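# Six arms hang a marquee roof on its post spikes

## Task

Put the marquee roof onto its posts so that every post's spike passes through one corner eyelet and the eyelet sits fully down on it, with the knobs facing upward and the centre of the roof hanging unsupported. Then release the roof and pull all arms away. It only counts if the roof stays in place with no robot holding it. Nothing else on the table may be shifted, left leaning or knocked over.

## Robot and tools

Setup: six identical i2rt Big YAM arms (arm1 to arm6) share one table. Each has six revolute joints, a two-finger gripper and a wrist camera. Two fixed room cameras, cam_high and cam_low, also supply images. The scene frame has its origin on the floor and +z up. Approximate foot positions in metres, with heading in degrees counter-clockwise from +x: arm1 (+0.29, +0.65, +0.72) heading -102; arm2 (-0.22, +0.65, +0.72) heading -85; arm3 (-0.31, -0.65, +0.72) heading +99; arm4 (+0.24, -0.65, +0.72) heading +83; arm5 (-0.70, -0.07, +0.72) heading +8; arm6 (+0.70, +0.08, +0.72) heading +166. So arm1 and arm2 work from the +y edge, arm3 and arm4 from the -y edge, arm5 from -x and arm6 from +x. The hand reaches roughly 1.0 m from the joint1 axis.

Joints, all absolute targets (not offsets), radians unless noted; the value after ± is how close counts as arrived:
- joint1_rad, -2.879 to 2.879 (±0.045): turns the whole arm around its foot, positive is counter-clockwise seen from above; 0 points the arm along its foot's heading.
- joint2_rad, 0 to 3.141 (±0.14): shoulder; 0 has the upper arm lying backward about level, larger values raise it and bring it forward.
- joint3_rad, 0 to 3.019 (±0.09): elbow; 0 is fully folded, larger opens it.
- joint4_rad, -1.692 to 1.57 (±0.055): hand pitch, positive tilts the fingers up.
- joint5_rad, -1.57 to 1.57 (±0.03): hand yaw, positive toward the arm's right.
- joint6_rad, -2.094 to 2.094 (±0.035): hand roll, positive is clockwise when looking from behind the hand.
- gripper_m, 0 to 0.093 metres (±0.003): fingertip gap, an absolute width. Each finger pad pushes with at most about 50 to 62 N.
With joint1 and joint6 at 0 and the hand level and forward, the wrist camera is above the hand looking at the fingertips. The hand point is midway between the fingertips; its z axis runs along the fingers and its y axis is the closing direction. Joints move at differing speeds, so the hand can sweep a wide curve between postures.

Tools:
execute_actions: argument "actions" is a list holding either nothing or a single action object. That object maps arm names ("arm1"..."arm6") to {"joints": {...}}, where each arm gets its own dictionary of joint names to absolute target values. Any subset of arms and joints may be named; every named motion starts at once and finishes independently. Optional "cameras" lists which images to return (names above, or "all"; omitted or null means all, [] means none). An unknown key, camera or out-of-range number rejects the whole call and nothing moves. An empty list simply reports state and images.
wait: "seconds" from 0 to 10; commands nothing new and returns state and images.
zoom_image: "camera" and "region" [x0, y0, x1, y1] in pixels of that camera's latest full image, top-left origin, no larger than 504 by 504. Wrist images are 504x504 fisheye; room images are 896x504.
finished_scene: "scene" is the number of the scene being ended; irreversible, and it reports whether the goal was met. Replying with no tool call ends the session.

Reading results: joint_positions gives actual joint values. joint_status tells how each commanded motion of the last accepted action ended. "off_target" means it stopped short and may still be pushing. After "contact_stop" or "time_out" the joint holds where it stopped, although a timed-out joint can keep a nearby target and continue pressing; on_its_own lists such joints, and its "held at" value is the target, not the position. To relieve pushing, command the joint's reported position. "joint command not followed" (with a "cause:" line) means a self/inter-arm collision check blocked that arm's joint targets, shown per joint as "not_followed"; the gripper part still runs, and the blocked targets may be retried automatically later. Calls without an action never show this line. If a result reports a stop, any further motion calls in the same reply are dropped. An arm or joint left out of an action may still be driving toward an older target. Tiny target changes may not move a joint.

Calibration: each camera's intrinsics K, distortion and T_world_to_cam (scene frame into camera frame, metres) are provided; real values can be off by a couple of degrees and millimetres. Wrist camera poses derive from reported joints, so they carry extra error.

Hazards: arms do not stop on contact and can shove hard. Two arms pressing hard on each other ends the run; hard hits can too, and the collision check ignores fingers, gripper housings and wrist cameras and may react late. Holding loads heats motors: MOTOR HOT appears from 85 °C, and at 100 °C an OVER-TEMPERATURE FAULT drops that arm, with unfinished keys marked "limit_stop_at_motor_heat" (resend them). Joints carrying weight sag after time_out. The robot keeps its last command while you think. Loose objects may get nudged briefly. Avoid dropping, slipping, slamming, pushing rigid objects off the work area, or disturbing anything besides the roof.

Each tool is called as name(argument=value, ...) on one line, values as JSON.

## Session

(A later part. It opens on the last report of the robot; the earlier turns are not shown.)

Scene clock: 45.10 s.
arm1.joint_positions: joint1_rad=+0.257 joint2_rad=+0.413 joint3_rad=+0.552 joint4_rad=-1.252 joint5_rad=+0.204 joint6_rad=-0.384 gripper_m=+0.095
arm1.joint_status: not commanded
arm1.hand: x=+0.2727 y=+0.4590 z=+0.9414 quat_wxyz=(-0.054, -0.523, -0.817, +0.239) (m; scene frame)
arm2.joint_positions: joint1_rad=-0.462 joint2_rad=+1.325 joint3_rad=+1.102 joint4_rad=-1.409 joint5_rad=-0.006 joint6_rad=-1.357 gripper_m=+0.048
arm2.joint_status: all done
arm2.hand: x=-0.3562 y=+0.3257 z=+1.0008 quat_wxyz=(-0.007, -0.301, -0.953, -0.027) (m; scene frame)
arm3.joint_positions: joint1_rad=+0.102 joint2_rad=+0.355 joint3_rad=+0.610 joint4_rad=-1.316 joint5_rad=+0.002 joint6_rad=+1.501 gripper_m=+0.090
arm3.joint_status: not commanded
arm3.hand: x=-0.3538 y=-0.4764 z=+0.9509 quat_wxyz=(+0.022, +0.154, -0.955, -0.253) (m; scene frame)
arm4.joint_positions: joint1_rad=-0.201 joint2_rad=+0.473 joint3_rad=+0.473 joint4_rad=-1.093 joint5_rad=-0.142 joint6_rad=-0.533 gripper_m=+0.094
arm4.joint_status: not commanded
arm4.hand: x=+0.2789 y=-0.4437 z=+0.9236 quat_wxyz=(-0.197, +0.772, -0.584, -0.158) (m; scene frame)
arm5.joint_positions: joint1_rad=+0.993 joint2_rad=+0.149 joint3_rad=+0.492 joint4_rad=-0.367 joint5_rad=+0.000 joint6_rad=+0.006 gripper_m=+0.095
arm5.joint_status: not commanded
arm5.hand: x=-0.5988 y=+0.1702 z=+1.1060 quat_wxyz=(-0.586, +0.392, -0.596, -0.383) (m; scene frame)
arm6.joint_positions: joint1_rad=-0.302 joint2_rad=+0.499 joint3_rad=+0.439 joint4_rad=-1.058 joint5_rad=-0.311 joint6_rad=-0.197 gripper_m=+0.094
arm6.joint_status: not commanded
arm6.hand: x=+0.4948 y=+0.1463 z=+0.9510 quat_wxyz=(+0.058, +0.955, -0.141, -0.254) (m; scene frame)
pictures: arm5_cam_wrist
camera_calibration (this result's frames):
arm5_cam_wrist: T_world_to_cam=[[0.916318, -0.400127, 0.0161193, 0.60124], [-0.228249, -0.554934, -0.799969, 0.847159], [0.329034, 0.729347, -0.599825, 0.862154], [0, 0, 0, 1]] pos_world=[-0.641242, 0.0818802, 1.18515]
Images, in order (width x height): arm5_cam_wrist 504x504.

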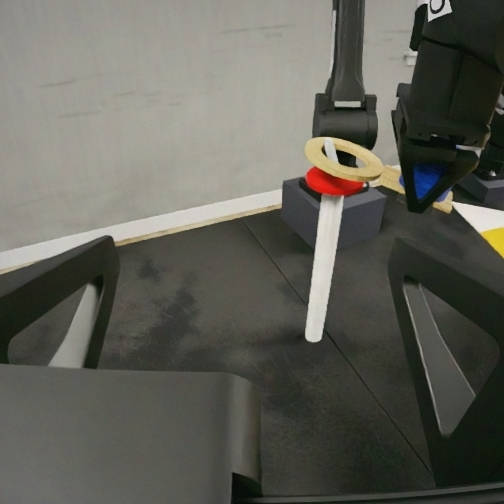

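execute_actions(actions=[{"arm2":{"joints":{"joint2_rad":1.37,"joint3_rad":1.17,"joint4_rad":-1.38}}}], cameras=["arm5_cam_wrist"])

zoom_image(camera="arm5_cam_wrist", region=[250,80,480,240])

Scene clock: 46.10 s.
arm1.joint_positions: joint1_rad=+0.257 joint2_rad=+0.413 joint3_rad=+0.552 joint4_rad=-1.252 joint5_rad=+0.204 joint6_rad=-0.384 gripper_m=+0.095
arm1.joint_status: not commanded
arm1.hand: x=+0.2727 y=+0.4590 z=+0.9414 quat_wxyz=(-0.054, -0.523, -0.817, +0.239) (m; scene frame)
arm2.joint_positions: joint1_rad=-0.465 joint2_rad=+1.372 joint3_rad=+1.107 joint4_rad=-1.399 joint5_rad=-0.006 joint6_rad=-1.357 gripper_m=+0.048
arm2.joint_status: all done
arm2.hand: x=-0.3597 y=+0.3204 z=+0.9866 quat_wxyz=(-0.009, -0.303, -0.952, -0.042) (m; scene frame)
arm3.joint_positions: joint1_rad=+0.102 joint2_rad=+0.355 joint3_rad=+0.610 joint4_rad=-1.316 joint5_rad=+0.002 joint6_rad=+1.501 gripper_m=+0.090
arm3.joint_status: not commanded
arm3.hand: x=-0.3538 y=-0.4764 z=+0.9509 quat_wxyz=(+0.022, +0.154, -0.955, -0.253) (m; scene frame)
arm4.joint_positions: joint1_rad=-0.201 joint2_rad=+0.473 joint3_rad=+0.473 joint4_rad=-1.093 joint5_rad=-0.142 joint6_rad=-0.533 gripper_m=+0.094
arm4.joint_status: not commanded
arm4.hand: x=+0.2789 y=-0.4437 z=+0.9236 quat_wxyz=(-0.197, +0.772, -0.584, -0.158) (m; scene frame)
arm5.joint_positions: joint1_rad=+0.993 joint2_rad=+0.149 joint3_rad=+0.492 joint4_rad=-0.367 joint5_rad=+0.000 joint6_rad=+0.006 gripper_m=+0.095
arm5.joint_status: not commanded
arm5.hand: x=-0.5988 y=+0.1702 z=+1.1060 quat_wxyz=(-0.586, +0.392, -0.596, -0.383) (m; scene frame)
arm6.joint_positions: joint1_rad=-0.302 joint2_rad=+0.499 joint3_rad=+0.439 joint4_rad=-1.058 joint5_rad=-0.311 joint6_rad=-0.197 gripper_m=+0.094
arm6.joint_status: not commanded
arm6.hand: x=+0.4948 y=+0.1463 z=+0.9510 quat_wxyz=(+0.058, +0.955, -0.141, -0.254) (m; scene frame)
pictures: arm5_cam_wrist
camera_calibration (this result's frames):
arm5_cam_wrist: T_world_to_cam=[[0.916318, -0.400127, 0.0161193, 0.60124], [-0.228249, -0.554934, -0.799969, 0.847159], [0.329034, 0.729347, -0.599825, 0.862154], [0, 0, 0, 1]] pos_world=[-0.641242, 0.0818802, 1.18515]
Images, in order (width x height): arm5_cam_wrist 504x504.

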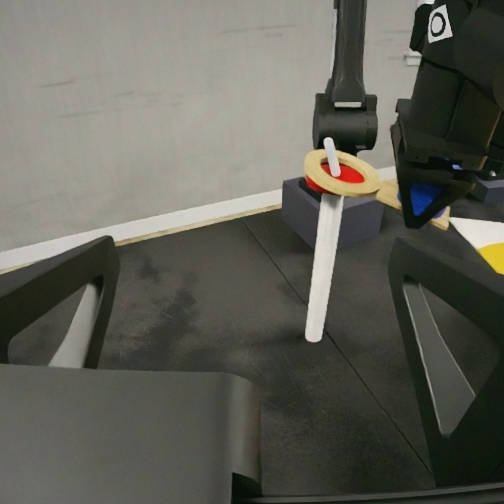

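Region (250, 80, 480, 240) of arm5_cam_wrist's 504x504 image, scaled by 2.191, with more detail than that image has; it fills the top 351 rows of this view, and the rest is white.

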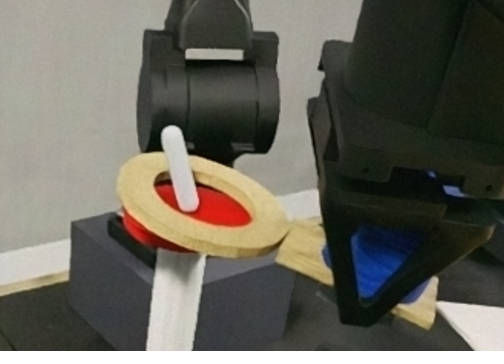

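Threaded. Release and retreat.

execute_actions(actions=[{"arm2":{"joints":{"gripper_m":0.09}}}], cameras=[])

execute_actions(actions=[{"arm2":{"joints":{"joint2_rad":1.1,"joint3_rad":1.2,"joint4_rad":-1.65}}}], cameras=["arm5_cam_wrist"])

execute_actions(actions=[{"arm2":{"joints":{"joint1_rad":0.0,"joint2_rad":0.4,"joint3_rad":0.6,"joint4_rad":-1.25}},"arm5":{"joints":{"joint1_rad":0.3}}}], cameras=["cam_high","cam_low","arm1_cam_wrist","arm4_cam_wrist"])

Scene clock: 47.17 s.
arm1.joint_positions: joint1_rad=+0.257 joint2_rad=+0.413 joint3_rad=+0.552 joint4_rad=-1.252 joint5_rad=+0.204 joint6_rad=-0.384 gripper_m=+0.095
arm1.joint_status: not commanded
arm1.hand: x=+0.2727 y=+0.4590 z=+0.9414 quat_wxyz=(-0.054, -0.523, -0.817, +0.239) (m; scene frame)
arm2.joint_positions: joint1_rad=-0.469 joint2_rad=+1.372 joint3_rad=+1.122 joint4_rad=-1.396 joint5_rad=-0.002 joint6_rad=-1.356 gripper_m=+0.090
arm2.joint_status: all done
arm2.hand: x=-0.3641 y=+0.3156 z=+0.9920 quat_wxyz=(-0.006, -0.305, -0.952, -0.033) (m; scene frame)
arm3.joint_positions: joint1_rad=+0.102 joint2_rad=+0.355 joint3_rad=+0.610 joint4_rad=-1.316 joint5_rad=+0.002 joint6_rad=+1.501 gripper_m=+0.090
arm3.joint_status: not commanded
arm3.hand: x=-0.3538 y=-0.4764 z=+0.9509 quat_wxyz=(+0.022, +0.154, -0.955, -0.253) (m; scene frame)
arm4.joint_positions: joint1_rad=-0.201 joint2_rad=+0.473 joint3_rad=+0.473 joint4_rad=-1.093 joint5_rad=-0.142 joint6_rad=-0.533 gripper_m=+0.094
arm4.joint_status: not commanded
arm4.hand: x=+0.2789 y=-0.4437 z=+0.9236 quat_wxyz=(-0.197, +0.772, -0.584, -0.158) (m; scene frame)
arm5.joint_positions: joint1_rad=+0.993 joint2_rad=+0.149 joint3_rad=+0.492 joint4_rad=-0.367 joint5_rad=+0.000 joint6_rad=+0.006 gripper_m=+0.095
arm5.joint_status: not commanded
arm5.hand: x=-0.5988 y=+0.1702 z=+1.1060 quat_wxyz=(-0.586, +0.392, -0.596, -0.383) (m; scene frame)
arm6.joint_positions: joint1_rad=-0.302 joint2_rad=+0.499 joint3_rad=+0.439 joint4_rad=-1.058 joint5_rad=-0.311 joint6_rad=-0.197 gripper_m=+0.094
arm6.joint_status: not commanded
arm6.hand: x=+0.4948 y=+0.1463 z=+0.9510 quat_wxyz=(+0.058, +0.955, -0.141, -0.254) (m; scene frame)
pictures: none
No camera images: the call's "cameras" was empty. Leave "cameras" out to get every camera's image.

Scene clock: 48.40 s.
arm1.joint_positions: joint1_rad=+0.257 joint2_rad=+0.413 joint3_rad=+0.552 joint4_rad=-1.252 joint5_rad=+0.204 joint6_rad=-0.384 gripper_m=+0.095
arm1.joint_status: not commanded
arm1.hand: x=+0.2727 y=+0.4590 z=+0.9414 quat_wxyz=(-0.054, -0.523, -0.817, +0.239) (m; scene frame)
arm2.joint_positions: joint1_rad=-0.469 joint2_rad=+1.095 joint3_rad=+1.167 joint4_rad=-1.636 joint5_rad=-0.002 joint6_rad=-1.356 gripper_m=+0.090
arm2.joint_status: all done
arm2.hand: x=-0.3350 y=+0.3845 z=+1.0957 quat_wxyz=(-0.002, -0.305, -0.952, +0.007) (m; scene frame)
arm3.joint_positions: joint1_rad=+0.102 joint2_rad=+0.355 joint3_rad=+0.610 joint4_rad=-1.316 joint5_rad=+0.002 joint6_rad=+1.501 gripper_m=+0.090
arm3.joint_status: not commanded
arm3.hand: x=-0.3538 y=-0.4764 z=+0.9509 quat_wxyz=(+0.022, +0.154, -0.955, -0.253) (m; scene frame)
arm4.joint_positions: joint1_rad=-0.201 joint2_rad=+0.473 joint3_rad=+0.473 joint4_rad=-1.093 joint5_rad=-0.142 joint6_rad=-0.533 gripper_m=+0.094
arm4.joint_status: not commanded
arm4.hand: x=+0.2789 y=-0.4437 z=+0.9236 quat_wxyz=(-0.197, +0.772, -0.584, -0.158) (m; scene frame)
arm5.joint_positions: joint1_rad=+0.993 joint2_rad=+0.149 joint3_rad=+0.492 joint4_rad=-0.367 joint5_rad=+0.000 joint6_rad=+0.006 gripper_m=+0.095
arm5.joint_status: not commanded
arm5.hand: x=-0.5988 y=+0.1702 z=+1.1060 quat_wxyz=(-0.586, +0.392, -0.596, -0.383) (m; scene frame)
arm6.joint_positions: joint1_rad=-0.302 joint2_rad=+0.499 joint3_rad=+0.439 joint4_rad=-1.058 joint5_rad=-0.311 joint6_rad=-0.197 gripper_m=+0.094
arm6.joint_status: not commanded
arm6.hand: x=+0.4948 y=+0.1463 z=+0.9510 quat_wxyz=(+0.058, +0.955, -0.141, -0.254) (m; scene frame)
pictures: arm5_cam_wrist
camera_calibration (this result's frames):
arm5_cam_wrist: T_world_to_cam=[[0.916318, -0.400127, 0.0161193, 0.60124], [-0.228249, -0.554934, -0.799969, 0.847159], [0.329034, 0.729347, -0.599825, 0.862154], [0, 0, 0, 1]] pos_world=[-0.641242, 0.0818802, 1.18515]
Images, in order (width x height): arm5_cam_wrist 504x504.

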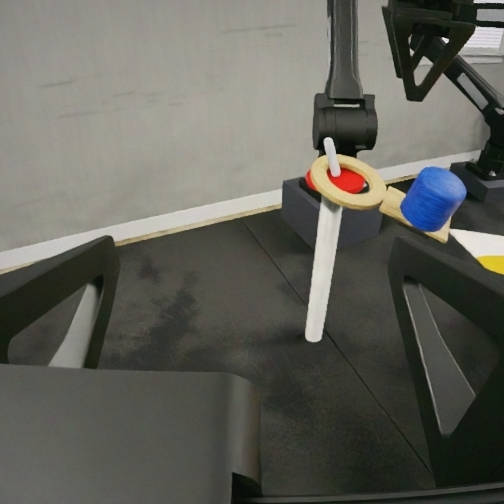

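Scene clock: 49.73 s.
arm1.joint_positions: joint1_rad=+0.257 joint2_rad=+0.413 joint3_rad=+0.552 joint4_rad=-1.252 joint5_rad=+0.204 joint6_rad=-0.384 gripper_m=+0.095
arm1.joint_status: not commanded
arm1.hand: x=+0.2727 y=+0.4590 z=+0.9414 quat_wxyz=(-0.054, -0.523, -0.817, +0.239) (m; scene frame)
arm2.joint_positions: joint1_rad=-0.007 joint2_rad=+0.403 joint3_rad=+0.594 joint4_rad=-1.273 joint5_rad=-0.001 joint6_rad=-1.356 gripper_m=+0.090
arm2.joint_status: all done
arm2.hand: x=-0.2096 y=+0.4614 z=+1.0121 quat_wxyz=(-0.034, -0.076, -0.966, +0.243) (m; scene frame)
arm3.joint_positions: joint1_rad=+0.102 joint2_rad=+0.355 joint3_rad=+0.610 joint4_rad=-1.316 joint5_rad=+0.002 joint6_rad=+1.501 gripper_m=+0.090
arm3.joint_status: not commanded
arm3.hand: x=-0.3538 y=-0.4764 z=+0.9509 quat_wxyz=(+0.022, +0.154, -0.955, -0.253) (m; scene frame)
arm4.joint_positions: joint1_rad=-0.201 joint2_rad=+0.473 joint3_rad=+0.473 joint4_rad=-1.093 joint5_rad=-0.142 joint6_rad=-0.533 gripper_m=+0.094
arm4.joint_status: not commanded
arm4.hand: x=+0.2789 y=-0.4437 z=+0.9236 quat_wxyz=(-0.197, +0.772, -0.584, -0.158) (m; scene frame)
arm5.joint_positions: joint1_rad=+0.307 joint2_rad=+0.149 joint3_rad=+0.492 joint4_rad=-0.367 joint5_rad=+0.000 joint6_rad=+0.006 gripper_m=+0.095
arm5.joint_status: all done
arm5.hand: x=-0.4699 y=+0.0488 z=+1.1072 quat_wxyz=(-0.682, +0.166, -0.692, -0.166) (m; scene frame)
arm6.joint_positions: joint1_rad=-0.302 joint2_rad=+0.499 joint3_rad=+0.439 joint4_rad=-1.058 joint5_rad=-0.311 joint6_rad=-0.197 gripper_m=+0.094
arm6.joint_status: not commanded
arm6.hand: x=+0.4948 y=+0.1463 z=+0.9510 quat_wxyz=(+0.058, +0.955, -0.141, -0.254) (m; scene frame)
pictures: arm1_cam_wrist, arm4_cam_wrist, cam_high, cam_low
Images, in order (width x height): arm1_cam_wrist 504x504, arm4_cam_wrist 504x504, cam_high 896x504, cam_low 896x504.

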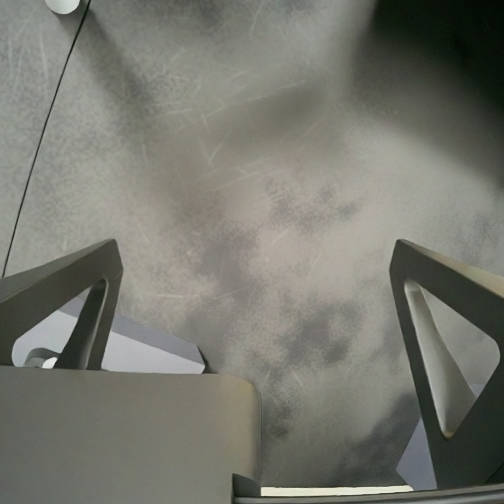

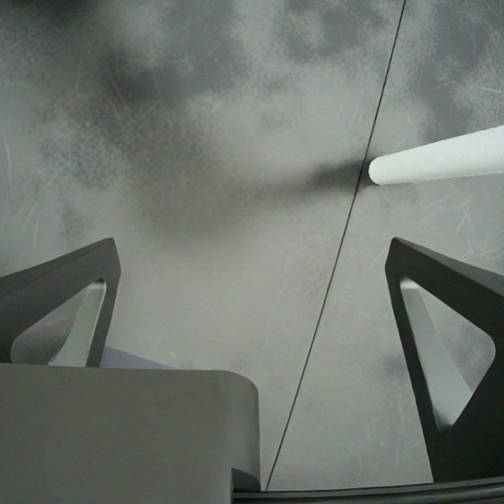

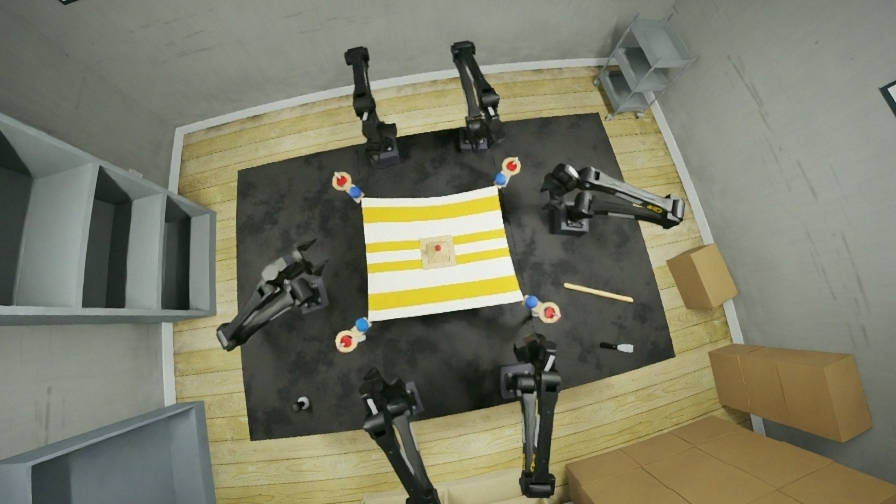

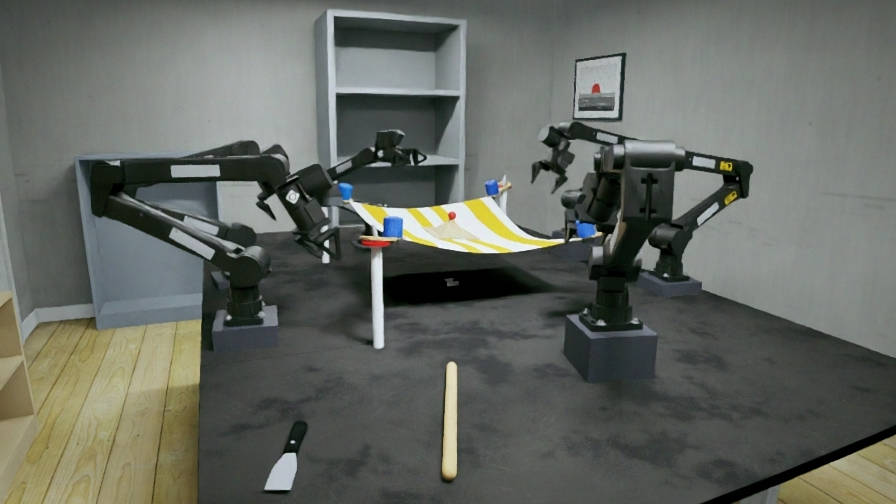

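zoom_image(camera="cam_low", region=[320,160,620,270])

Region (320, 160, 620, 270) of cam_low's 896x504 image, scaled by 1.680, with more detail than that image has; it fills the top 185 rows of this view, and the rest is white.

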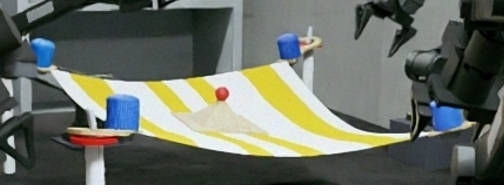

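Looks seated.

finished_scene(scene=2)

The scene is finished: the task was done.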